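## Task

The supply shelving's second shelf (counting the bottom shelf as the first) holds a cardboard box with a scrub sponge on top. Get that cardboard box into the top tray of the cart. When finished, the sponge must remain on that second shelf without overhanging its front edge, and every other item on that shelf must also still be on it. Release everything and back the robot away at the end. The robot must not topple or be left leaning, or the task fails. Anything that stays in place only because the robot holds it does not count.

## Robot and tools

ROBOT. TidyBot++: one mobile base (0.54 m long, 0.50 m wide, 0.38 m tall) on four driven casters, carrying a single seven-joint arm with a two-finger gripper. The shoulder sits 0.12 m ahead of the base centre at 0.68 m height. The arm begins folded, hand pointing down, poking up to 0.08 m past the base front, elbow up to 1.15 m high. Segments: upper arm 0.42 m, forearm 0.31 m, hand 0.31 m (wrist to the hand point). A downward-pointing hand reaches at most about 0.94 m high, and only near the base. Cameras: base_camera (fixed on the base) and wrist_camera (fisheye, looks along the hand).

FRAMES. Base frame: origin on the floor below the base centre, x forward, y left, z up. hand_pose is reported in it: the point halfway between the finger pads; its z axis runs out along the fingers, its y axis is the opening direction. The odometry frame is the base frame as it was at scene start; heading is positive to the left, -3.142 to 3.142. base_tilt is in degrees, forward and right positive. Odometry counts wheel turns, so slip looks like travel and drift builds up over many moves.

TOOL execute_actions. Arguments: actions (a list holding one action or none) and cameras (list of "base_camera", "wrist_camera" or "all"; omitted or null gives all, [] gives none). An action may contain:
- base: exactly one relative move from where the base currently is. {"translate_m": d} drives d metres straight, forward positive, -2 to 2. {"strafe_m": d} slides d metres sideways, left positive, -2 to 2. {"rotate_rad": d} turns in place by d radians, counter-clockwise from above positive, -6.3 to 6.3.
- joints: absolute targets by name, one number each. joint_1_rad (any angle; spins the whole arm about vertical, positive = clockwise from above, opposite to heading), joint_2_rad shoulder -2.249 to 2.249, joint_3_rad (any angle; near 3.14, positive swings a forward-bent forearm to the right), joint_4_rad elbow -2.579 to 2.579, joint_5_rad (any angle; positive swings a forward-bent hand right), joint_6_rad wrist -2.099 to 2.099, joint_7_rad (any angle; hand down, positive = counter-clockwise from above; at 1.57 fingers open left/right), gripper_pos 0 (open) to 1 (closed). Done tolerances: ±0.039 for joints 1-4, ±0.056 for 5-7, ±0.03 gripper. Unlimited joints take the short way; for more than half a turn, send several steps.
- speeds: optional caps for this action only: translate_m and strafe_m 0.05 to 0.5 m/s, rotate_rad 0.1 to 1.57 rad/s (maximum is default). Very long slow base moves are refused.
Any unknown key or out-of-range number rejects the whole call. Omitted joints or base may keep pushing toward an earlier target.

ARM GEOMETRY. With joint_1_rad = 0, joint_3_rad = 3.14, joint_5_rad = 0 the arm stays in the base's x-z plane. Angles from vertical (forward positive): upper arm = joint_2_rad; forearm = joint_2_rad - joint_4_rad; hand = that minus joint_6_rad. Hand point ahead of shoulder = sum of length x sin(angle); above shoulder = sum of length x cos(angle). Finger gap is about 85 x (1 - gripper_pos) mm; closed tips reach about 20 mm past the hand point.

OTHER TOOLS. wait {seconds: 0 to 10}: commands nothing and returns state and images. zoom_image {camera, region [x0, y0, x1, y1] in pixels, top-left origin, at most 504 x 504}: enlarges part of that camera's latest full image (base_camera 644x364, wrist_camera 644x476). finished_scene {scene: the current scene's number}: irreversible; reports success and opens the next task.

RESULT LINES. base_status and joint_status give each motion's outcome: "done"; "off_target" (stopped short, may still push); "contact_stop" or "time_out" (target dropped, holding in place). A blocked base can read "done" despite stopping short. "joint command not followed" with "cause:" means a self-collision check withheld all arm targets (the gripper still acts); such targets may be retried on later actions. For the gripper at 1, "done" means it closed on nothing or something very thin, "off_target" means it is holding something at the shown reading. motor_effort is percent of maximum, the bracket being the peak during the last action. on_its_own lists motion you didn't command. "ARM HIT" means the arm struck the base or itself. Torque fault: a joint sensor limit (104.5 N m joints 1-4, 51.3 N m joints 5-7) freezes the arm and gripper for 10 s and skips the rest of the call. Motor temperatures appear per joint; MOTOR HOT starts at 60 °C, and at 75 °C an OVER-TEMPERATURE FAULT lets the arm sink ("limit_stop_at_motor_heat"; resend targets).

ACCURACY. Friction and unloaded-weight sag leave the hand a centimetre or two off, more when stretched out or carrying. To correct, send each joint its previous command plus (desired minus reading); while holding a load, never command the angle that is read. Trust the cameras over hand_pose. Camera calibration is given per camera (K, distortion, T_world_to_cam from base frame) with small errors.

AVOID. Dropping or flinging objects, knocking the sponge, label roll or neighbours off the shelf, leaving the target object hanging off the shelf or the tray edge, hard shoves. Do not drive while the arm is snagged on something above about 0.8 m: the robot can tip. Horizontal force on a raised hand can lift wheels; retract the arm or back away to straighten a lean. Objects may be nudged briefly by outside disturbances. End with the gripper open and the robot clear.

Each tool is called after "Request:" as name([rows], argument=value, ...), one row to a line, values as JSON.

## Session

Request:
execute_actions(actions=[])

Scene clock: 0.00 s.
Motor temperatures (°C, as the motors report them): [25 29 27 29 33 34 40]
base_odometry: x=+0.000 y=+0.000 heading=+0.000 (m, m, rad; odometry frame)
base_tilt: forward=-0.7 right=-0.7 (deg)
base_status: not commanded
joint_positions: joint_1_rad=+0.031 joint_2_rad=-0.329 joint_3_rad=+3.161 joint_4_rad=-2.533 joint_5_rad=-0.022 joint_6_rad=-0.905 joint_7_rad=+1.588 gripper_pos=+0.000
joint_status: not commanded
motor_effort: joint_1_rad=+0 joint_2_rad=-3 joint_3_rad=+1 joint_4_rad=+14 joint_5_rad=-1 joint_6_rad=+1 joint_7_rad=+0 (%)
hand_pose: x=+0.2467 y=+0.0011 z=+0.5828 quat_wxyz=(-0.011, +1.000, -0.022, +0.016) (m; base frame)
pictures: base_camera, wrist_camera
Images, in order (width x height): base_camera 644x364, wrist_camera 644x476.

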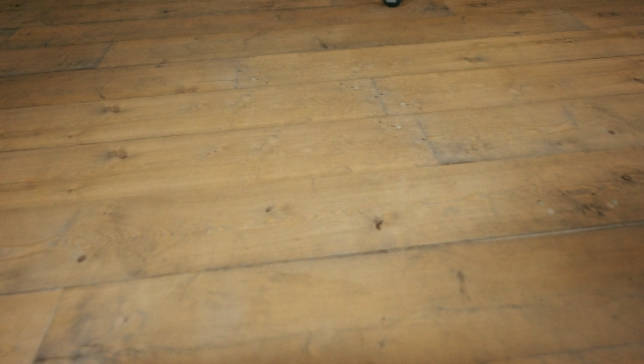

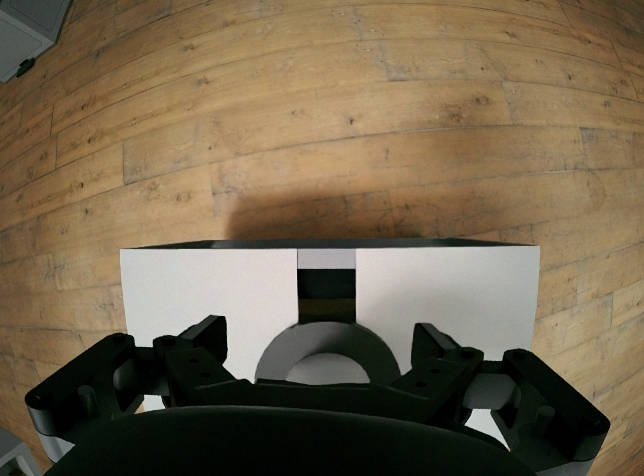

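Raise the hand to look forward.

Request:
execute_actions([
  {"joints":{"joint_6_rad":0.5}},
], cameras=["wrist_camera"])

Scene clock: 5.97 s.
Motor temperatures (°C, as the motors report them): [25 29 27 29 33 34 40]
base_odometry: x=+0.000 y=+0.000 heading=+0.000 (m, m, rad; odometry frame)
base_tilt: forward=-0.7 right=-0.7 (deg)
base_status: not commanded
joint_positions: joint_1_rad=+0.031 joint_2_rad=-0.329 joint_3_rad=+3.161 joint_4_rad=-2.533 joint_5_rad=-0.022 joint_6_rad=+0.486 joint_7_rad=+1.588 gripper_pos=+0.000
joint_status: all done
motor_effort: joint_1_rad=+0(1) joint_2_rad=-8(8) joint_3_rad=+1(1) joint_4_rad=+19(19) joint_5_rad=+0(1) joint_6_rad=+9(9) joint_7_rad=-1(1) (%)
hand_pose: x=+0.5439 y=-0.0235 z=+0.8480 quat_wxyz=(+0.017, +0.757, -0.024, +0.653) (m; base frame)
pictures: wrist_camera
camera_calibration (this result's frames):
wrist_camera: T_world_to_cam=[[-0.0603327, -0.998012, 0.0182299, -0.00715539], [-0.204457, -0.00552007, -0.97886, 0.983057], [0.977014, -0.0627845, -0.203717, -0.220445], [0, 0, 0, 1]] pos_world=[0.415939, -0.0155552, 0.917497]
Images, in order (width x height): wrist_camera 644x476.

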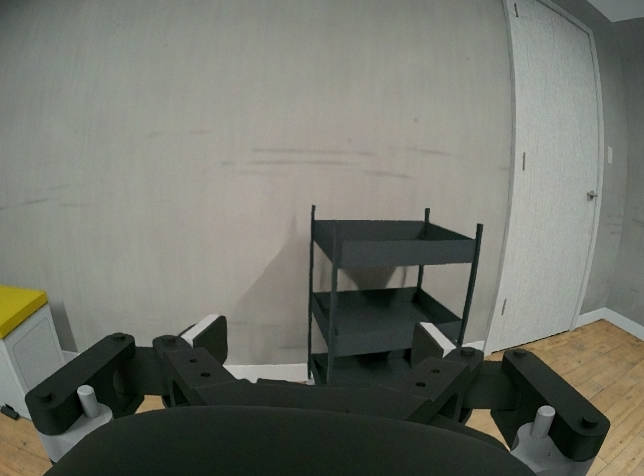

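Request:
execute_actions([
  {"joints":{"joint_1_rad":-1.9}},
], cameras=["wrist_camera"])

Scene clock: 11.00 s.
Motor temperatures (°C, as the motors report them): [25 29 27 29 33 34 40]
base_odometry: x=+0.000 y=+0.000 heading=+0.000 (m, m, rad; odometry frame)
base_tilt: forward=-0.7 right=-0.7 (deg)
base_status: not commanded
joint_positions: joint_1_rad=-1.876 joint_2_rad=-0.329 joint_3_rad=+3.161 joint_4_rad=-2.533 joint_5_rad=-0.022 joint_6_rad=+0.486 joint_7_rad=+1.588 gripper_pos=+0.000
joint_status: all done
motor_effort: joint_1_rad=+0(1) joint_2_rad=-8(8) joint_3_rad=+0(1) joint_4_rad=+20(19) joint_5_rad=+0(0) joint_6_rad=+9(9) joint_7_rad=-1(0) (%)
hand_pose: x=+0.0012 y=+0.4090 z=+0.8480 quat_wxyz=(-0.522, +0.458, +0.603, +0.392) (m; base frame)
pictures: wrist_camera
camera_calibration (this result's frames):
wrist_camera: T_world_to_cam=[[0.962135, 0.271963, 0.0182299, -0.128829], [0.0725966, -0.191214, -0.97886, 0.950087], [-0.262728, 0.943119, -0.203718, -0.0729154], [0, 0, 0, 1]] pos_world=[0.0358209, 0.285475, 0.917497]
Images, in order (width x height): wrist_camera 644x476.

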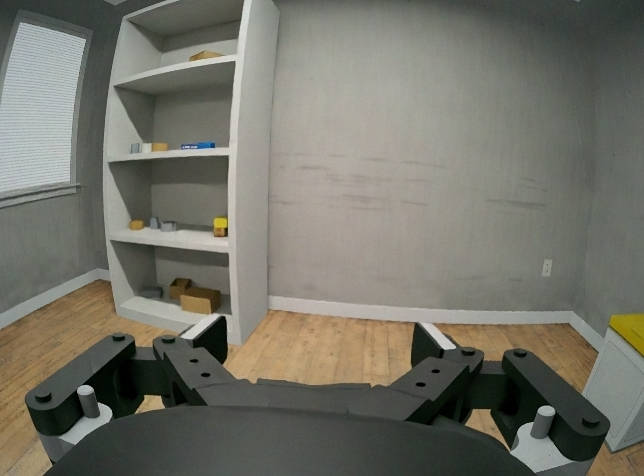

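Request:
execute_actions([
  {"base":{"rotate_rad":1.67},"joints":{"joint_1_rad":0,"joint_2_rad":0.9,"joint_3_rad":3.14,"joint_4_rad":-1.8,"joint_5_rad":0,"joint_6_rad":1.13,"joint_7_rad":1.57}},
], cameras=[])

Request:
execute_actions([
  {"base":{"strafe_m":0.88}},
])

Request:
execute_actions([
  {"base":{"translate_m":0.65}},
])

Scene clock: 30.57 s.
Motor temperatures (°C, as the motors report them): [25 29 27 30 33 34 40]
base_odometry: x=+0.000 y=+0.000 heading=+1.669 (m, m, rad; odometry frame)
base_tilt: forward=-0.7 right=-0.7 (deg)
base_status: done
joint_positions: joint_1_rad=-0.011 joint_2_rad=+0.882 joint_3_rad=+3.148 joint_4_rad=-1.825 joint_5_rad=-0.022 joint_6_rad=+1.093 joint_7_rad=+1.588 gripper_pos=+0.000
joint_status: all done
motor_effort: joint_1_rad=+1(3) joint_2_rad=-43(45) joint_3_rad=+0(3) joint_4_rad=+13(19) joint_5_rad=+0(2) joint_6_rad=+9(10) joint_7_rad=-1(0) (%)
hand_pose: x=+0.8873 y=+0.0011 z=+0.6509 quat_wxyz=(+0.009, +0.722, +0.000, +0.692) (m; base frame)
pictures: none
No camera images: the call's "cameras" was empty. Leave "cameras" out to get every camera's image.

Scene clock: 33.70 s.
Motor temperatures (°C, as the motors report them): [25 29 27 30 33 34 40]
base_odometry: x=-0.876 y=-0.088 heading=+1.670 (m, m, rad; odometry frame)
base_tilt: forward=-0.7 right=-0.7 (deg)
base_status: done
joint_positions: joint_1_rad=-0.006 joint_2_rad=+0.882 joint_3_rad=+3.145 joint_4_rad=-1.824 joint_5_rad=-0.020 joint_6_rad=+1.094 joint_7_rad=+1.588 gripper_pos=+0.000
joint_status: not commanded
motor_effort: joint_1_rad=+0(3) joint_2_rad=-43(44) joint_3_rad=+0(2) joint_4_rad=+13(13) joint_5_rad=+0(1) joint_6_rad=+8(9) joint_7_rad=+0(0) (%)
hand_pose: x=+0.8874 y=-0.0009 z=+0.6512 quat_wxyz=(+0.009, +0.722, -0.001, +0.692) (m; base frame)
pictures: base_camera, wrist_camera
camera_calibration (this result's frames):
wrist_camera: T_world_to_cam=[[-0.0170194, -0.999214, 0.0357955, -0.0101361], [-0.0994396, -0.0339317, -0.994465, 0.777714], [0.994898, -0.0204846, -0.098784, -0.678838], [0, 0, 0, 1]] pos_world=[0.752538, 0.00235519, 0.706713]
Images, in order (width x height): base_camera 644x364, wrist_camera 644x476.

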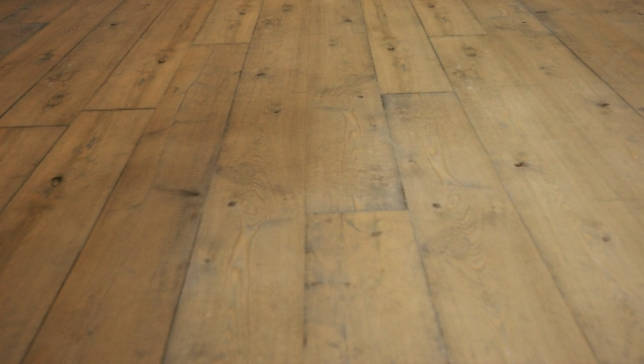

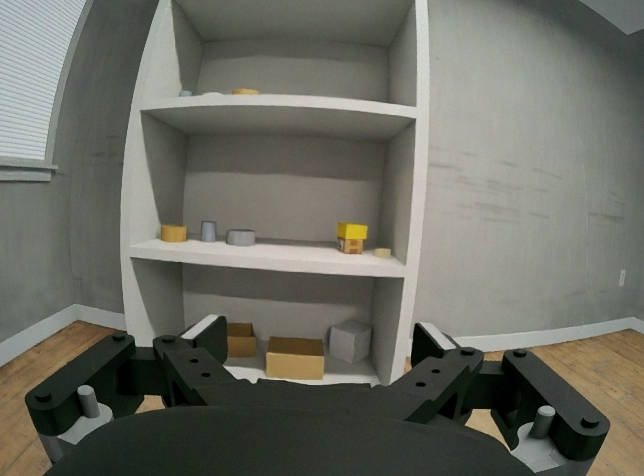

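Scene clock: 36.37 s.
Motor temperatures (°C, as the motors report them): [25 30 27 30 33 34 40]
base_odometry: x=-0.941 y=+0.559 heading=+1.671 (m, m, rad; odometry frame)
base_tilt: forward=-0.6 right=-0.7 (deg)
base_status: done
joint_positions: joint_1_rad=-0.006 joint_2_rad=+0.882 joint_3_rad=+3.145 joint_4_rad=-1.818 joint_5_rad=-0.020 joint_6_rad=+1.095 joint_7_rad=+1.588 gripper_pos=+0.000
joint_status: not commanded
motor_effort: joint_1_rad=+0(2) joint_2_rad=-43(45) joint_3_rad=+0(1) joint_4_rad=+13(14) joint_5_rad=+0(1) joint_6_rad=+9(9) joint_7_rad=+0(1) (%)
hand_pose: x=+0.8894 y=-0.0009 z=+0.6544 quat_wxyz=(+0.009, +0.719, -0.001, +0.695) (m; base frame)
pictures: base_camera, wrist_camera
camera_calibration (this result's frames):
wrist_camera: T_world_to_cam=[[-0.0171658, -0.999214, 0.0357261, -0.0099893], [-0.0913629, -0.0340143, -0.995237, 0.774398], [0.99567, -0.0203481, -0.0907072, -0.686492], [0, 0, 0, 1]] pos_world=[0.754099, 0.00239042, 0.708797]
Images, in order (width x height): base_camera 644x364, wrist_camera 644x476.

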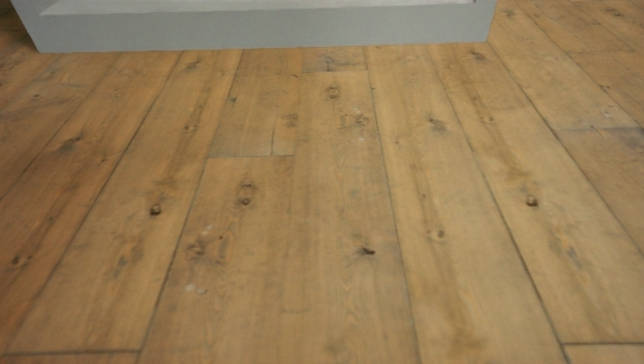

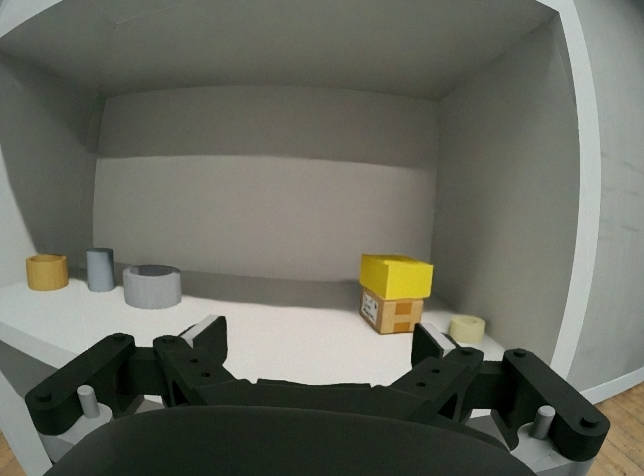

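Request:
execute_actions([
  {"base":{"strafe_m":-0.1},"joints":{"joint_2_rad":0.73,"joint_4_rad":-1.72,"joint_6_rad":0.57}},
], cameras=[])

Request:
execute_actions([
  {"base":{"translate_m":0.15}},
], cameras=["wrist_camera"])

Scene clock: 46.53 s.
Motor temperatures (°C, as the motors report them): [25 30 27 30 33 34 40]
base_odometry: x=-0.841 y=+0.569 heading=+1.671 (m, m, rad; odometry frame)
base_tilt: forward=-0.6 right=-0.7 (deg)
base_status: done
joint_positions: joint_1_rad=+0.003 joint_2_rad=+0.740 joint_3_rad=+3.144 joint_4_rad=-1.740 joint_5_rad=-0.019 joint_6_rad=+0.601 joint_7_rad=+1.588 gripper_pos=+0.000
joint_status: all done
motor_effort: joint_1_rad=+0(3) joint_2_rad=-43(46) joint_3_rad=+0(2) joint_4_rad=+16(16) joint_5_rad=+0(1) joint_6_rad=+8(9) joint_7_rad=+0(0) (%)
hand_pose: x=+0.8923 y=-0.0059 z=+0.6496 quat_wxyz=(+0.007, +0.808, -0.004, +0.590) (m; base frame)
pictures: none
No camera images: the call's "cameras" was empty. Leave "cameras" out to get every camera's image.

Scene clock: 48.00 s.
Motor temperatures (°C, as the motors report them): [25 30 27 30 33 34 40]
base_odometry: x=-0.856 y=+0.719 heading=+1.671 (m, m, rad; odometry frame)
base_tilt: forward=-0.6 right=-0.7 (deg)
base_status: done
joint_positions: joint_1_rad=+0.003 joint_2_rad=+0.740 joint_3_rad=+3.144 joint_4_rad=-1.736 joint_5_rad=-0.019 joint_6_rad=+0.600 joint_7_rad=+1.588 gripper_pos=+0.000
joint_status: not commanded
motor_effort: joint_1_rad=+1(1) joint_2_rad=-43(45) joint_3_rad=+0(0) joint_4_rad=+16(18) joint_5_rad=+0(0) joint_6_rad=+9(9) joint_7_rad=-1(0) (%)
hand_pose: x=+0.8939 y=-0.0059 z=+0.6522 quat_wxyz=(+0.007, +0.806, -0.004, +0.592) (m; base frame)
pictures: wrist_camera
camera_calibration (this result's frames):
wrist_camera: T_world_to_cam=[[-0.0122722, -0.999438, 0.0311799, -0.0162483], [-0.353988, -0.0248204, -0.934921, 0.967986], [0.93517, -0.0225109, -0.353484, -0.465829], [0, 0, 0, 1]] pos_world=[0.778085, -0.00269954, 0.740834]
Images, in order (width x height): wrist_camera 644x476.

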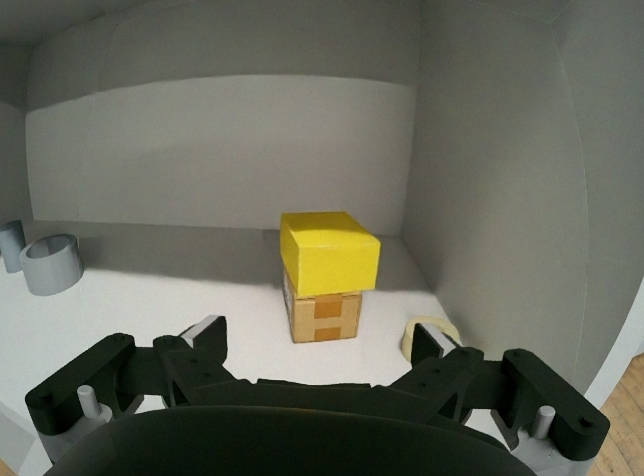

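Request:
execute_actions([
  {"base":{"translate_m":0.09},"joints":{"joint_2_rad":0.79,"joint_1_rad":0.025}},
], cameras=["wrist_camera"])

Scene clock: 53.83 s.
Motor temperatures (°C, as the motors report them): [25 31 27 30 33 34 40]
base_odometry: x=-0.865 y=+0.808 heading=+1.670 (m, m, rad; odometry frame)
base_tilt: forward=-0.6 right=-0.7 (deg)
base_status: done
joint_positions: joint_1_rad=+0.006 joint_2_rad=+0.778 joint_3_rad=+3.144 joint_4_rad=-1.735 joint_5_rad=-0.019 joint_6_rad=+0.600 joint_7_rad=+1.588 gripper_pos=+0.000
joint_status: all done
motor_effort: joint_1_rad=+1(3) joint_2_rad=-43(45) joint_3_rad=+0(2) joint_4_rad=+15(17) joint_5_rad=+0(0) joint_6_rad=+8(9) joint_7_rad=+0(0) (%)
hand_pose: x=+0.8925 y=-0.0080 z=+0.6231 quat_wxyz=(+0.008, +0.817, -0.005, +0.577) (m; base frame)
pictures: wrist_camera
camera_calibration (this result's frames):
wrist_camera: T_world_to_cam=[[-0.0138114, -0.999408, 0.0315091, -0.0162818], [-0.388744, -0.0236661, -0.921042, 0.962544], [0.921242, -0.0249699, -0.388187, -0.4408], [0, 0, 0, 1]] pos_world=[0.780043, -0.00449918, 0.715944]
Images, in order (width x height): wrist_camera 644x476.

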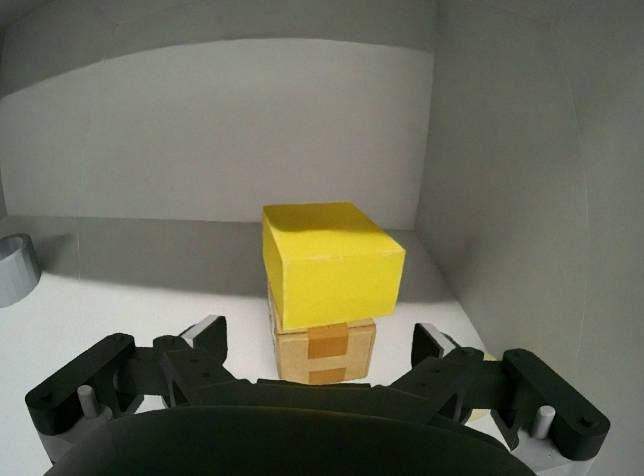

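Request:
execute_actions([
  {"base":{"strafe_m":-0.012}},
], cameras=[])

Request:
execute_actions([
  {"base":{"translate_m":0.085},"speeds":{"translate_m":0.1}},
], cameras=["wrist_camera"])

Request:
execute_actions([
  {"joints":{"gripper_pos":1}},
], cameras=[])

Request:
execute_actions([
  {"joints":{"joint_2_rad":0.73}},
], cameras=["wrist_camera"])

Scene clock: 60.43 s.
Motor temperatures (°C, as the motors report them): [25 31 27 30 33 34 40]
base_odometry: x=-0.853 y=+0.810 heading=+1.671 (m, m, rad; odometry frame)
base_tilt: forward=-0.7 right=-0.7 (deg)
base_status: done
joint_positions: joint_1_rad=+0.013 joint_2_rad=+0.778 joint_3_rad=+3.143 joint_4_rad=-1.735 joint_5_rad=-0.019 joint_6_rad=+0.600 joint_7_rad=+1.588 gripper_pos=+0.000
joint_status: not commanded
motor_effort: joint_1_rad=+0(5) joint_2_rad=-44(45) joint_3_rad=+0(3) joint_4_rad=+16(16) joint_5_rad=+0(1) joint_6_rad=+8(9) joint_7_rad=+0(0) (%)
hand_pose: x=+0.8924 y=-0.0132 z=+0.6231 quat_wxyz=(+0.010, +0.817, -0.008, +0.577) (m; base frame)
pictures: none
No camera images: the call's "cameras" was empty. Leave "cameras" out to get every camera's image.

Scene clock: 61.87 s.
Motor temperatures (°C, as the motors report them): [25 31 27 30 33 34 40]
base_odometry: x=-0.861 y=+0.895 heading=+1.670 (m, m, rad; odometry frame)
base_tilt: forward=-0.6 right=-0.7 (deg)
base_status: done
joint_positions: joint_1_rad=+0.013 joint_2_rad=+0.778 joint_3_rad=+3.143 joint_4_rad=-1.734 joint_5_rad=-0.019 joint_6_rad=+0.600 joint_7_rad=+1.588 gripper_pos=+0.000
joint_status: not commanded
motor_effort: joint_1_rad=+0(4) joint_2_rad=-43(45) joint_3_rad=+0(2) joint_4_rad=+16(18) joint_5_rad=+0(1) joint_6_rad=+9(9) joint_7_rad=-1(0) (%)
hand_pose: x=+0.8925 y=-0.0133 z=+0.6232 quat_wxyz=(+0.010, +0.817, -0.008, +0.577) (m; base frame)
pictures: wrist_camera
camera_calibration (this result's frames):
wrist_camera: T_world_to_cam=[[-0.0205946, -0.999306, 0.0310448, -0.0152207], [-0.388735, -0.0206044, -0.921119, 0.962629], [0.92112, -0.0310382, -0.388041, -0.440983], [0, 0, 0, 1]] pos_world=[0.780092, -0.00906306, 0.71605]
Images, in order (width x height): wrist_camera 644x476.

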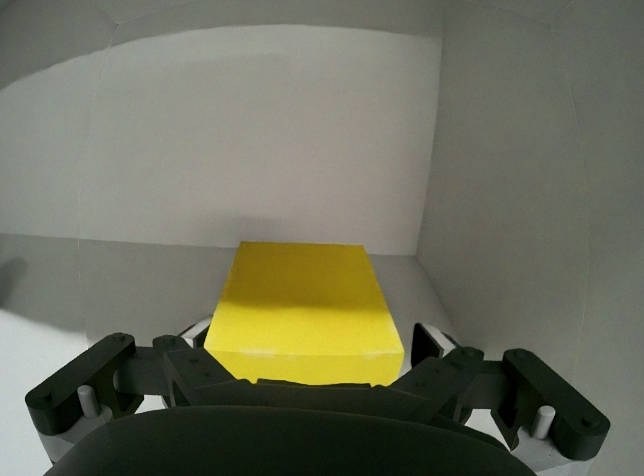

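Scene clock: 62.97 s.
Motor temperatures (°C, as the motors report them): [25 31 27 30 33 34 40]
base_odometry: x=-0.861 y=+0.895 heading=+1.670 (m, m, rad; odometry frame)
base_tilt: forward=-0.6 right=-0.7 (deg)
base_status: not commanded
joint_positions: joint_1_rad=+0.013 joint_2_rad=+0.777 joint_3_rad=+3.143 joint_4_rad=-1.732 joint_5_rad=-0.019 joint_6_rad=+0.600 joint_7_rad=+1.588 gripper_pos=+0.897
joint_status: gripper_pos off_target (ended at +0.897, target +1.000)
motor_effort: joint_1_rad=+0(0) joint_2_rad=-40(44) joint_3_rad=+0(0) joint_4_rad=+14(15) joint_5_rad=+0(0) joint_6_rad=+7(9) joint_7_rad=+0(0) (%)
hand_pose: x=+0.8935 y=-0.0133 z=+0.6248 quat_wxyz=(+0.010, +0.816, -0.008, +0.578) (m; base frame)
pictures: none
No camera images: the call's "cameras" was empty. Leave "cameras" out to get every camera's image.

Scene clock: 63.83 s.
Motor temperatures (°C, as the motors report them): [25 31 27 30 33 34 40]
base_odometry: x=-0.861 y=+0.895 heading=+1.670 (m, m, rad; odometry frame)
base_tilt: forward=-0.7 right=-0.7 (deg)
base_status: not commanded
joint_positions: joint_1_rad=+0.013 joint_2_rad=+0.752 joint_3_rad=+3.143 joint_4_rad=-1.732 joint_5_rad=-0.019 joint_6_rad=+0.600 joint_7_rad=+1.588 gripper_pos=+0.897
joint_status: all done
motor_effort: joint_1_rad=+1(0) joint_2_rad=-43(44) joint_3_rad=+0(0) joint_4_rad=+16(16) joint_5_rad=+0(0) joint_6_rad=+9(9) joint_7_rad=+0(1) (%)
hand_pose: x=+0.8947 y=-0.0133 z=+0.6448 quat_wxyz=(+0.010, +0.809, -0.008, +0.588) (m; base frame)
pictures: wrist_camera
camera_calibration (this result's frames):
wrist_camera: T_world_to_cam=[[-0.0214831, -0.999294, 0.030819, -0.0149336], [-0.362018, -0.0209589, -0.931936, 0.966422], [0.931924, -0.0311779, -0.361312, -0.4615], [0, 0, 0, 1]] pos_world=[0.779624, -0.00905655, 0.734358]
Images, in order (width x height): wrist_camera 644x476.

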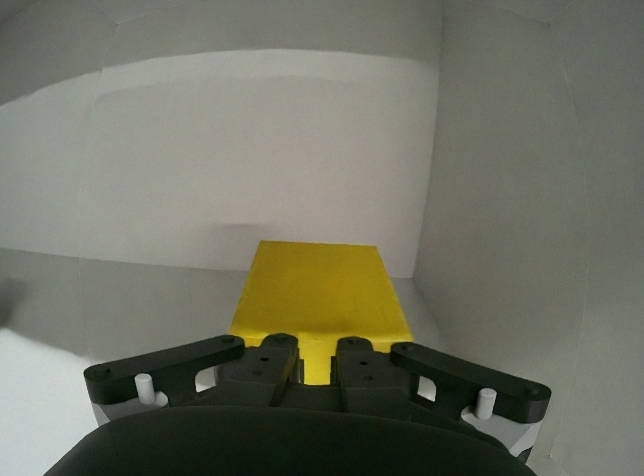

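Request:
execute_actions([
  {"base":{"strafe_m":0.18},"speeds":{"strafe_m":0.2}},
], cameras=[])

Request:
execute_actions([
  {"joints":{"joint_2_rad":0.845}},
], cameras=["wrist_camera"])

Request:
execute_actions([
  {"joints":{"gripper_pos":0}},
], cameras=["wrist_camera"])

Request:
execute_actions([
  {"base":{"translate_m":-0.1}},
], cameras=[])

Request:
execute_actions([
  {"base":{"strafe_m":-0.16}},
], cameras=["wrist_camera"])

Scene clock: 72.83 s.
Motor temperatures (°C, as the motors report them): [25 32 27 30 33 34 40]
base_odometry: x=-1.040 y=+0.877 heading=+1.670 (m, m, rad; odometry frame)
base_tilt: forward=-0.6 right=-0.7 (deg)
base_status: done
joint_positions: joint_1_rad=+0.016 joint_2_rad=+0.752 joint_3_rad=+3.142 joint_4_rad=-1.732 joint_5_rad=-0.019 joint_6_rad=+0.600 joint_7_rad=+1.588 gripper_pos=+0.897
joint_status: not commanded
motor_effort: joint_1_rad=+1(4) joint_2_rad=-43(44) joint_3_rad=+0(2) joint_4_rad=+16(16) joint_5_rad=+0(1) joint_6_rad=+9(9) joint_7_rad=+0(0) (%)
hand_pose: x=+0.8946 y=-0.0150 z=+0.6448 quat_wxyz=(+0.010, +0.809, -0.009, +0.588) (m; base frame)
pictures: none
No camera images: the call's "cameras" was empty. Leave "cameras" out to get every camera's image.

Scene clock: 73.87 s.
Motor temperatures (°C, as the motors report them): [25 32 27 30 33 34 40]
base_odometry: x=-1.040 y=+0.877 heading=+1.670 (m, m, rad; odometry frame)
base_tilt: forward=-0.6 right=-0.8 (deg)
base_status: not commanded
joint_positions: joint_1_rad=+0.016 joint_2_rad=+0.838 joint_3_rad=+3.142 joint_4_rad=-1.732 joint_5_rad=-0.019 joint_6_rad=+0.600 joint_7_rad=+1.588 gripper_pos=+0.899
joint_status: all done
motor_effort: joint_1_rad=+1(0) joint_2_rad=-43(47) joint_3_rad=+0(0) joint_4_rad=+14(16) joint_5_rad=+0(0) joint_6_rad=+8(9) joint_7_rad=+0(0) (%)
hand_pose: x=+0.8886 y=-0.0149 z=+0.5780 quat_wxyz=(+0.010, +0.833, -0.009, +0.553) (m; base frame)
pictures: wrist_camera
camera_calibration (this result's frames):
wrist_camera: T_world_to_cam=[[-0.0211657, -0.999315, 0.0303673, -0.0146658], [-0.441078, -0.0179249, -0.89729, 0.952206], [0.897219, -0.0323861, -0.440396, -0.403454], [0, 0, 0, 1]] pos_world=[0.781674, -0.0106539, 0.677171]
Images, in order (width x height): wrist_camera 644x476.

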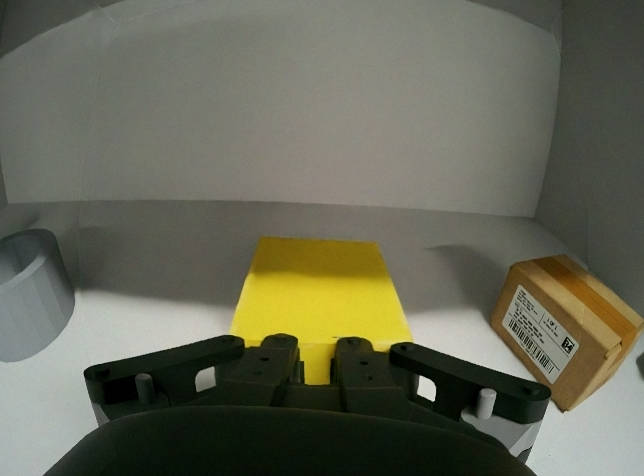

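Scene clock: 74.97 s.
Motor temperatures (°C, as the motors report them): [25 32 27 30 33 34 40]
base_odometry: x=-1.040 y=+0.877 heading=+1.670 (m, m, rad; odometry frame)
base_tilt: forward=-0.7 right=-0.7 (deg)
base_status: not commanded
joint_positions: joint_1_rad=+0.016 joint_2_rad=+0.838 joint_3_rad=+3.142 joint_4_rad=-1.732 joint_5_rad=-0.019 joint_6_rad=+0.600 joint_7_rad=+1.588 gripper_pos=+0.000
joint_status: all done
motor_effort: joint_1_rad=+0(1) joint_2_rad=-44(44) joint_3_rad=+0(0) joint_4_rad=+14(15) joint_5_rad=+0(0) joint_6_rad=+8(8) joint_7_rad=+0(0) (%)
hand_pose: x=+0.8886 y=-0.0149 z=+0.5780 quat_wxyz=(+0.010, +0.833, -0.009, +0.553) (m; base frame)
pictures: wrist_camera
camera_calibration (this result's frames):
wrist_camera: T_world_to_cam=[[-0.0211654, -0.999315, 0.0303673, -0.0146658], [-0.441078, -0.0179249, -0.89729, 0.952206], [0.897219, -0.0323858, -0.440397, -0.403454], [0, 0, 0, 1]] pos_world=[0.781674, -0.0106537, 0.677171]
Images, in order (width x height): wrist_camera 644x476.

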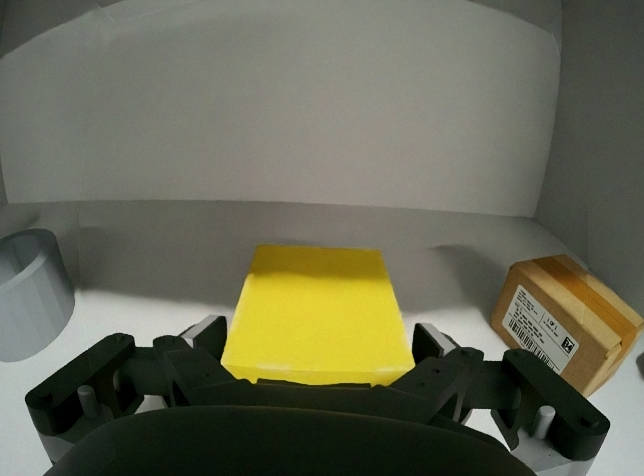

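Scene clock: 76.23 s.
Motor temperatures (°C, as the motors report them): [25 32 27 30 33 34 40]
base_odometry: x=-1.031 y=+0.777 heading=+1.670 (m, m, rad; odometry frame)
base_tilt: forward=-0.7 right=-0.7 (deg)
base_status: done
joint_positions: joint_1_rad=+0.016 joint_2_rad=+0.838 joint_3_rad=+3.142 joint_4_rad=-1.731 joint_5_rad=-0.019 joint_6_rad=+0.600 joint_7_rad=+1.588 gripper_pos=+0.000
joint_status: not commanded
motor_effort: joint_1_rad=+0(1) joint_2_rad=-44(46) joint_3_rad=+0(0) joint_4_rad=+15(16) joint_5_rad=+0(0) joint_6_rad=+9(8) joint_7_rad=+0(0) (%)
hand_pose: x=+0.8887 y=-0.0149 z=+0.5781 quat_wxyz=(+0.010, +0.833, -0.009, +0.553) (m; base frame)
pictures: none
No camera images: the call's "cameras" was empty. Leave "cameras" out to get every camera's image.

Scene clock: 77.73 s.
Motor temperatures (°C, as the motors report them): [25 32 27 30 33 34 40]
base_odometry: x=-0.871 y=+0.793 heading=+1.670 (m, m, rad; odometry frame)
base_tilt: forward=-0.6 right=-0.7 (deg)
base_status: done
joint_positions: joint_1_rad=+0.026 joint_2_rad=+0.838 joint_3_rad=+3.142 joint_4_rad=-1.731 joint_5_rad=-0.019 joint_6_rad=+0.600 joint_7_rad=+1.588 gripper_pos=+0.000
joint_status: not commanded
motor_effort: joint_1_rad=+0(5) joint_2_rad=-44(44) joint_3_rad=+0(2) joint_4_rad=+14(15) joint_5_rad=+0(1) joint_6_rad=+8(8) joint_7_rad=+0(1) (%)
hand_pose: x=+0.8885 y=-0.0227 z=+0.5781 quat_wxyz=(+0.013, +0.833, -0.013, +0.553) (m; base frame)
pictures: wrist_camera
camera_calibration (this result's frames):
wrist_camera: T_world_to_cam=[[-0.0312791, -0.999043, 0.0305778, -0.0136251], [-0.441011, -0.0136591, -0.897398, 0.952231], [0.896956, -0.0415549, -0.440162, -0.403687], [0, 0, 0, 1]] pos_world=[0.781608, -0.0173806, 0.677259]
Images, in order (width x height): wrist_camera 644x476.

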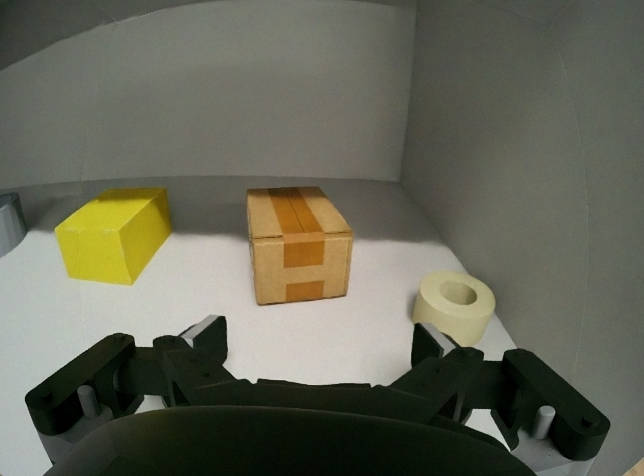

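Request:
execute_actions([
  {"base":{"strafe_m":0.02}},
], cameras=[])

Request:
execute_actions([
  {"base":{"translate_m":0.115},"speeds":{"translate_m":0.12}},
], cameras=["wrist_camera"])

Request:
execute_actions([
  {"joints":{"gripper_pos":1}},
], cameras=[])

Request:
execute_actions([
  {"joints":{"joint_2_rad":0.74}},
], cameras=["wrist_camera"])

Scene clock: 82.93 s.
Motor temperatures (°C, as the motors report them): [25 32 27 30 33 34 40]
base_odometry: x=-0.891 y=+0.791 heading=+1.670 (m, m, rad; odometry frame)
base_tilt: forward=-0.6 right=-0.7 (deg)
base_status: done
joint_positions: joint_1_rad=+0.020 joint_2_rad=+0.838 joint_3_rad=+3.139 joint_4_rad=-1.731 joint_5_rad=-0.019 joint_6_rad=+0.600 joint_7_rad=+1.588 gripper_pos=+0.000
joint_status: not commanded
motor_effort: joint_1_rad=+0(5) joint_2_rad=-44(45) joint_3_rad=+0(3) joint_4_rad=+14(15) joint_5_rad=+0(1) joint_6_rad=+9(8) joint_7_rad=+0(1) (%)
hand_pose: x=+0.8886 y=-0.0156 z=+0.5781 quat_wxyz=(+0.009, +0.833, -0.010, +0.553) (m; base frame)
pictures: none
No camera images: the call's "cameras" was empty. Leave "cameras" out to get every camera's image.

Scene clock: 84.50 s.
Motor temperatures (°C, as the motors report them): [25 32 27 30 33 34 40]
base_odometry: x=-0.902 y=+0.905 heading=+1.670 (m, m, rad; odometry frame)
base_tilt: forward=-0.7 right=-0.7 (deg)
base_status: done
joint_positions: joint_1_rad=+0.020 joint_2_rad=+0.838 joint_3_rad=+3.139 joint_4_rad=-1.731 joint_5_rad=-0.019 joint_6_rad=+0.600 joint_7_rad=+1.588 gripper_pos=+0.000
joint_status: not commanded
motor_effort: joint_1_rad=+1(0) joint_2_rad=-44(45) joint_3_rad=+0(1) joint_4_rad=+14(15) joint_5_rad=+0(0) joint_6_rad=+8(9) joint_7_rad=+0(0) (%)
hand_pose: x=+0.8887 y=-0.0156 z=+0.5782 quat_wxyz=(+0.009, +0.833, -0.010, +0.553) (m; base frame)
pictures: wrist_camera
camera_calibration (this result's frames):
wrist_camera: T_world_to_cam=[[-0.0222572, -0.999361, 0.0279749, -0.0129537], [-0.440842, -0.0153041, -0.897454, 0.952302], [0.897309, -0.0323073, -0.44022, -0.403665], [0, 0, 0, 1]] pos_world=[0.781739, -0.0114126, 0.677308]
Images, in order (width x height): wrist_camera 644x476.

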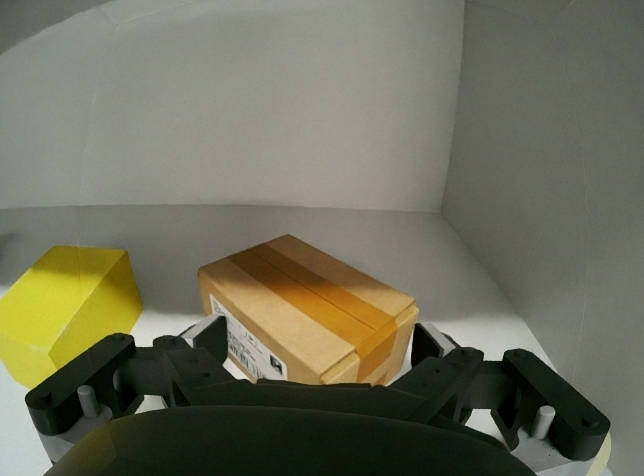

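Scene clock: 85.60 s.
Motor temperatures (°C, as the motors report them): [25 32 27 30 33 34 40]
base_odometry: x=-0.902 y=+0.905 heading=+1.670 (m, m, rad; odometry frame)
base_tilt: forward=-0.6 right=-0.7 (deg)
base_status: not commanded
joint_positions: joint_1_rad=+0.020 joint_2_rad=+0.838 joint_3_rad=+3.139 joint_4_rad=-1.731 joint_5_rad=-0.019 joint_6_rad=+0.600 joint_7_rad=+1.588 gripper_pos=+0.999
joint_status: all done
motor_effort: joint_1_rad=+0(0) joint_2_rad=-44(45) joint_3_rad=+0(0) joint_4_rad=+15(15) joint_5_rad=+0(0) joint_6_rad=+9(9) joint_7_rad=-1(1) (%)
hand_pose: x=+0.8887 y=-0.0156 z=+0.5782 quat_wxyz=(+0.009, +0.833, -0.010, +0.553) (m; base frame)
pictures: none
No camera images: the call's "cameras" was empty. Leave "cameras" out to get every camera's image.

Scene clock: 86.63 s.
Motor temperatures (°C, as the motors report them): [25 33 27 30 33 34 40]
base_odometry: x=-0.902 y=+0.905 heading=+1.670 (m, m, rad; odometry frame)
base_tilt: forward=-0.6 right=-0.7 (deg)
base_status: not commanded
joint_positions: joint_1_rad=+0.020 joint_2_rad=+0.747 joint_3_rad=+3.139 joint_4_rad=-1.731 joint_5_rad=-0.019 joint_6_rad=+0.600 joint_7_rad=+1.588 gripper_pos=+0.999
joint_status: all done
motor_effort: joint_1_rad=+0(0) joint_2_rad=-44(48) joint_3_rad=+0(0) joint_4_rad=+16(16) joint_5_rad=+0(0) joint_6_rad=+8(9) joint_7_rad=+0(0) (%)
hand_pose: x=+0.8950 y=-0.0157 z=+0.6488 quat_wxyz=(+0.009, +0.807, -0.010, +0.590) (m; base frame)
pictures: wrist_camera
camera_calibration (this result's frames):
wrist_camera: T_world_to_cam=[[-0.0247989, -0.99931, 0.0276353, -0.0124182], [-0.357145, -0.0169633, -0.933895, 0.967167], [0.93372, -0.0330294, -0.356478, -0.465146], [0, 0, 0, 1]] pos_world=[0.779427, -0.0113667, 0.737761]
Images, in order (width x height): wrist_camera 644x476.

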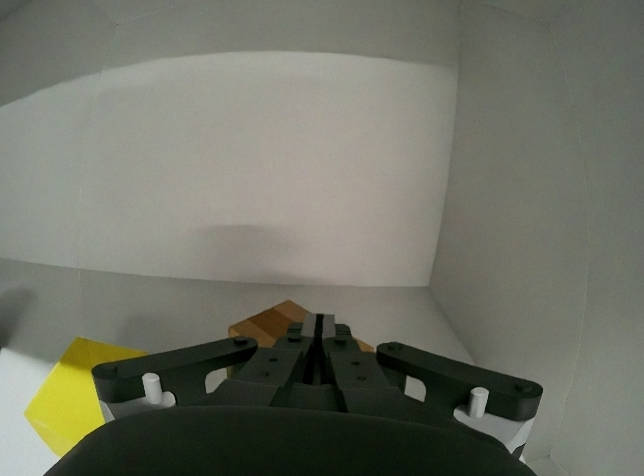

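Request:
execute_actions([
  {"base":{"translate_m":-0.04},"joints":{"gripper_pos":0}},
], cameras=[])

Request:
execute_actions([
  {"base":{"strafe_m":-0.015},"joints":{"joint_2_rad":0.845}},
], cameras=["wrist_camera"])

Scene clock: 92.77 s.
Motor temperatures (°C, as the motors report them): [25 33 27 30 33 34 40]
base_odometry: x=-0.899 y=+0.865 heading=+1.670 (m, m, rad; odometry frame)
base_tilt: forward=-0.6 right=-0.8 (deg)
base_status: done
joint_positions: joint_1_rad=+0.020 joint_2_rad=+0.747 joint_3_rad=+3.139 joint_4_rad=-1.731 joint_5_rad=-0.019 joint_6_rad=+0.600 joint_7_rad=+1.588 gripper_pos=+0.000
joint_status: all done
motor_effort: joint_1_rad=+0(2) joint_2_rad=-43(45) joint_3_rad=+0(2) joint_4_rad=+16(17) joint_5_rad=+0(1) joint_6_rad=+9(9) joint_7_rad=+0(1) (%)
hand_pose: x=+0.8950 y=-0.0157 z=+0.6488 quat_wxyz=(+0.009, +0.807, -0.010, +0.591) (m; base frame)
pictures: none
No camera images: the call's "cameras" was empty. Leave "cameras" out to get every camera's image.

Scene clock: 93.77 s.
Motor temperatures (°C, as the motors report them): [25 33 27 30 33 34 40]
base_odometry: x=-0.884 y=+0.867 heading=+1.670 (m, m, rad; odometry frame)
base_tilt: forward=-0.6 right=-0.7 (deg)
base_status: done
joint_positions: joint_1_rad=+0.024 joint_2_rad=+0.838 joint_3_rad=+3.139 joint_4_rad=-1.731 joint_5_rad=-0.019 joint_6_rad=+0.600 joint_7_rad=+1.588 gripper_pos=+0.000
joint_status: all done
motor_effort: joint_1_rad=+0(4) joint_2_rad=-44(46) joint_3_rad=+0(1) joint_4_rad=+14(16) joint_5_rad=+0(1) joint_6_rad=+8(9) joint_7_rad=-1(0) (%)
hand_pose: x=+0.8887 y=-0.0188 z=+0.5782 quat_wxyz=(+0.010, +0.833, -0.012, +0.553) (m; base frame)
pictures: wrist_camera
camera_calibration (this result's frames):
wrist_camera: T_world_to_cam=[[-0.0263506, -0.999247, 0.0284956, -0.0128366], [-0.440807, -0.0139696, -0.897493, 0.952277], [0.897215, -0.0362105, -0.440107, -0.403849], [0, 0, 0, 1]] pos_world=[0.781771, -0.0141476, 0.677291]
Images, in order (width x height): wrist_camera 644x476.

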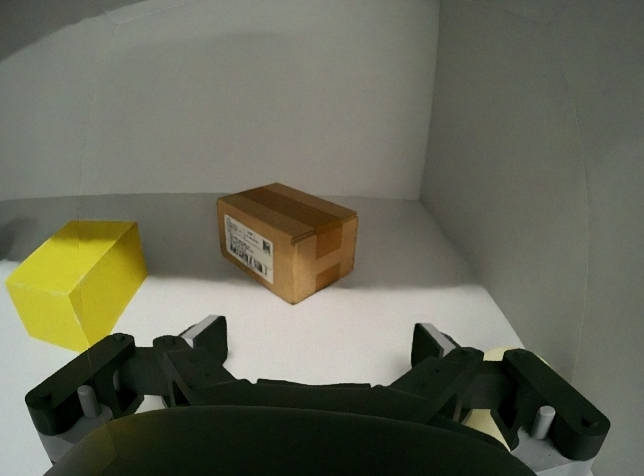

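Request:
execute_actions([
  {"base":{"strafe_m":0.008},"speeds":{"strafe_m":0.05}},
], cameras=["wrist_camera"])

Request:
execute_actions([
  {"base":{"translate_m":0.11},"speeds":{"translate_m":0.08}},
], cameras=["wrist_camera"])

Scene clock: 98.10 s.
Motor temperatures (°C, as the motors report them): [25 33 27 30 33 34 40]
base_odometry: x=-0.892 y=+0.866 heading=+1.670 (m, m, rad; odometry frame)
base_tilt: forward=-0.7 right=-0.7 (deg)
base_status: done
joint_positions: joint_1_rad=+0.023 joint_2_rad=+0.838 joint_3_rad=+3.139 joint_4_rad=-1.731 joint_5_rad=-0.019 joint_6_rad=+0.600 joint_7_rad=+1.588 gripper_pos=+0.000
joint_status: not commanded
motor_effort: joint_1_rad=+0(5) joint_2_rad=-44(47) joint_3_rad=+0(2) joint_4_rad=+14(15) joint_5_rad=+0(1) joint_6_rad=+8(9) joint_7_rad=+0(0) (%)
hand_pose: x=+0.8887 y=-0.0184 z=+0.5781 quat_wxyz=(+0.010, +0.833, -0.012, +0.553) (m; base frame)
pictures: wrist_camera
camera_calibration (this result's frames):
wrist_camera: T_world_to_cam=[[-0.0258529, -0.999262, 0.0283926, -0.012843], [-0.440887, -0.0140932, -0.897452, 0.952289], [0.89719, -0.0357196, -0.440198, -0.403766], [0, 0, 0, 1]] pos_world=[0.781775, -0.0138351, 0.677262]
Images, in order (width x height): wrist_camera 644x476.

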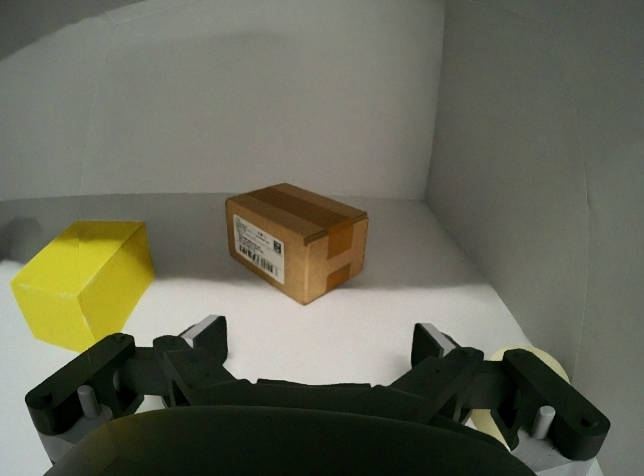

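Scene clock: 100.00 s.
Motor temperatures (°C, as the motors report them): [25 33 27 30 33 34 40]
base_odometry: x=-0.902 y=+0.976 heading=+1.670 (m, m, rad; odometry frame)
base_tilt: forward=-0.6 right=-0.7 (deg)
base_status: done
joint_positions: joint_1_rad=+0.023 joint_2_rad=+0.838 joint_3_rad=+3.139 joint_4_rad=-1.731 joint_5_rad=-0.019 joint_6_rad=+0.600 joint_7_rad=+1.588 gripper_pos=+0.000
joint_status: not commanded
motor_effort: joint_1_rad=+0(1) joint_2_rad=-44(46) joint_3_rad=+0(1) joint_4_rad=+15(16) joint_5_rad=+0(0) joint_6_rad=+8(9) joint_7_rad=-1(1) (%)
hand_pose: x=+0.8887 y=-0.0184 z=+0.5782 quat_wxyz=(+0.010, +0.833, -0.012, +0.553) (m; base frame)
pictures: wrist_camera
camera_calibration (this result's frames):
wrist_camera: T_world_to_cam=[[-0.0258561, -0.999262, 0.0283921, -0.0128412], [-0.440806, -0.0140945, -0.897492, 0.952293], [0.89723, -0.035721, -0.440117, -0.403861], [0, 0, 0, 1]] pos_world=[0.781801, -0.013836, 0.677293]
Images, in order (width x height): wrist_camera 644x476.

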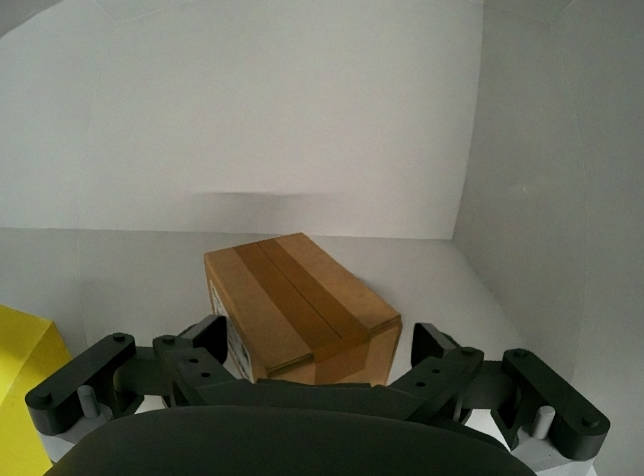

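Working.

Request:
execute_actions([
  {"base":{"translate_m":0.035},"speeds":{"translate_m":0.08}},
], cameras=["wrist_camera"])

Request:
execute_actions([
  {"joints":{"gripper_pos":1}},
], cameras=[])

Request:
execute_actions([
  {"joints":{"joint_2_rad":0.76}},
], cameras=["wrist_camera"])

Scene clock: 104.47 s.
Motor temperatures (°C, as the motors report them): [25 33 27 30 33 34 40]
base_odometry: x=-0.906 y=+1.011 heading=+1.669 (m, m, rad; odometry frame)
base_tilt: forward=-0.6 right=-0.8 (deg)
base_status: done
joint_positions: joint_1_rad=+0.023 joint_2_rad=+0.838 joint_3_rad=+3.139 joint_4_rad=-1.731 joint_5_rad=-0.019 joint_6_rad=+0.600 joint_7_rad=+1.588 gripper_pos=+0.000
joint_status: not commanded
motor_effort: joint_1_rad=+0(2) joint_2_rad=-44(45) joint_3_rad=+0(1) joint_4_rad=+15(16) joint_5_rad=+0(0) joint_6_rad=+8(9) joint_7_rad=+0(0) (%)
hand_pose: x=+0.8887 y=-0.0184 z=+0.5782 quat_wxyz=(+0.010, +0.833, -0.012, +0.553) (m; base frame)
pictures: wrist_camera
camera_calibration (this result's frames):
wrist_camera: T_world_to_cam=[[-0.025857, -0.999262, 0.0283918, -0.0128405], [-0.440774, -0.0140952, -0.897508, 0.952294], [0.897246, -0.0357212, -0.440084, -0.403899], [0, 0, 0, 1]] pos_world=[0.781811, -0.0138361, 0.677306]
Images, in order (width x height): wrist_camera 644x476.

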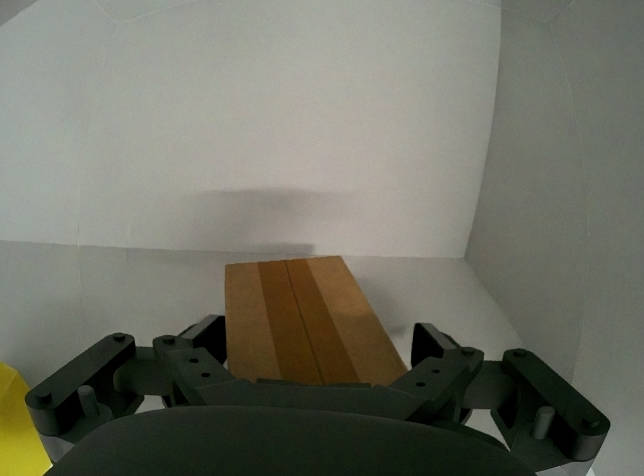

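Scene clock: 105.57 s.
Motor temperatures (°C, as the motors report them): [25 33 27 30 33 34 40]
base_odometry: x=-0.906 y=+1.011 heading=+1.669 (m, m, rad; odometry frame)
base_tilt: forward=-0.7 right=-0.8 (deg)
base_status: not commanded
joint_positions: joint_1_rad=+0.023 joint_2_rad=+0.838 joint_3_rad=+3.139 joint_4_rad=-1.730 joint_5_rad=-0.019 joint_6_rad=+0.600 joint_7_rad=+1.588 gripper_pos=+0.337
joint_status: gripper_pos off_target (ended at +0.337, target +1.000)
motor_effort: joint_1_rad=+0(1) joint_2_rad=-42(44) joint_3_rad=+0(0) joint_4_rad=+14(14) joint_5_rad=+0(1) joint_6_rad=+8(8) joint_7_rad=-1(0) (%)
hand_pose: x=+0.8890 y=-0.0184 z=+0.5785 quat_wxyz=(+0.010, +0.833, -0.012, +0.553) (m; base frame)
pictures: none
No camera images: the call's "cameras" was empty. Leave "cameras" out to get every camera's image.

Scene clock: 106.57 s.
Motor temperatures (°C, as the motors report them): [25 33 27 30 33 34 40]
base_odometry: x=-0.906 y=+1.011 heading=+1.669 (m, m, rad; odometry frame)
base_tilt: forward=-0.7 right=-0.7 (deg)
base_status: not commanded
joint_positions: joint_1_rad=+0.023 joint_2_rad=+0.782 joint_3_rad=+3.139 joint_4_rad=-1.730 joint_5_rad=-0.019 joint_6_rad=+0.598 joint_7_rad=+1.588 gripper_pos=+0.337
joint_status: all done
motor_effort: joint_1_rad=+1(0) joint_2_rad=-45(48) joint_3_rad=+0(0) joint_4_rad=+16(16) joint_5_rad=+0(0) joint_6_rad=+10(10) joint_7_rad=+0(0) (%)
hand_pose: x=+0.8934 y=-0.0185 z=+0.6214 quat_wxyz=(+0.010, +0.817, -0.012, +0.576) (m; base frame)
pictures: wrist_camera
camera_calibration (this result's frames):
wrist_camera: T_world_to_cam=[[-0.0273926, -0.999228, 0.0281743, -0.0125377], [-0.390732, -0.0152396, -0.920378, 0.962599], [0.920097, -0.0362201, -0.390012, -0.440579], [0, 0, 0, 1]] pos_world=[0.78115, -0.0138162, 0.714478]
Images, in order (width x height): wrist_camera 644x476.

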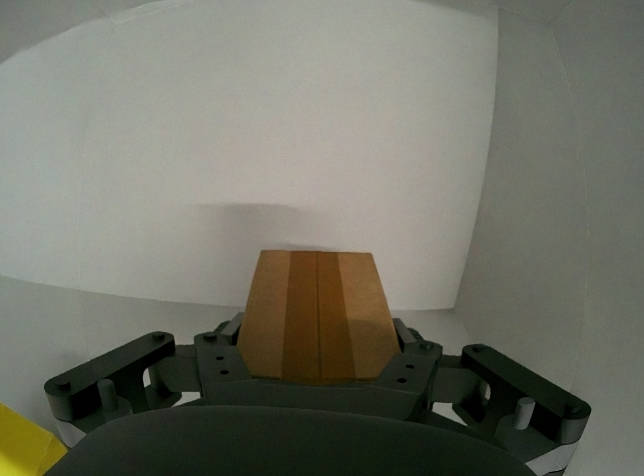

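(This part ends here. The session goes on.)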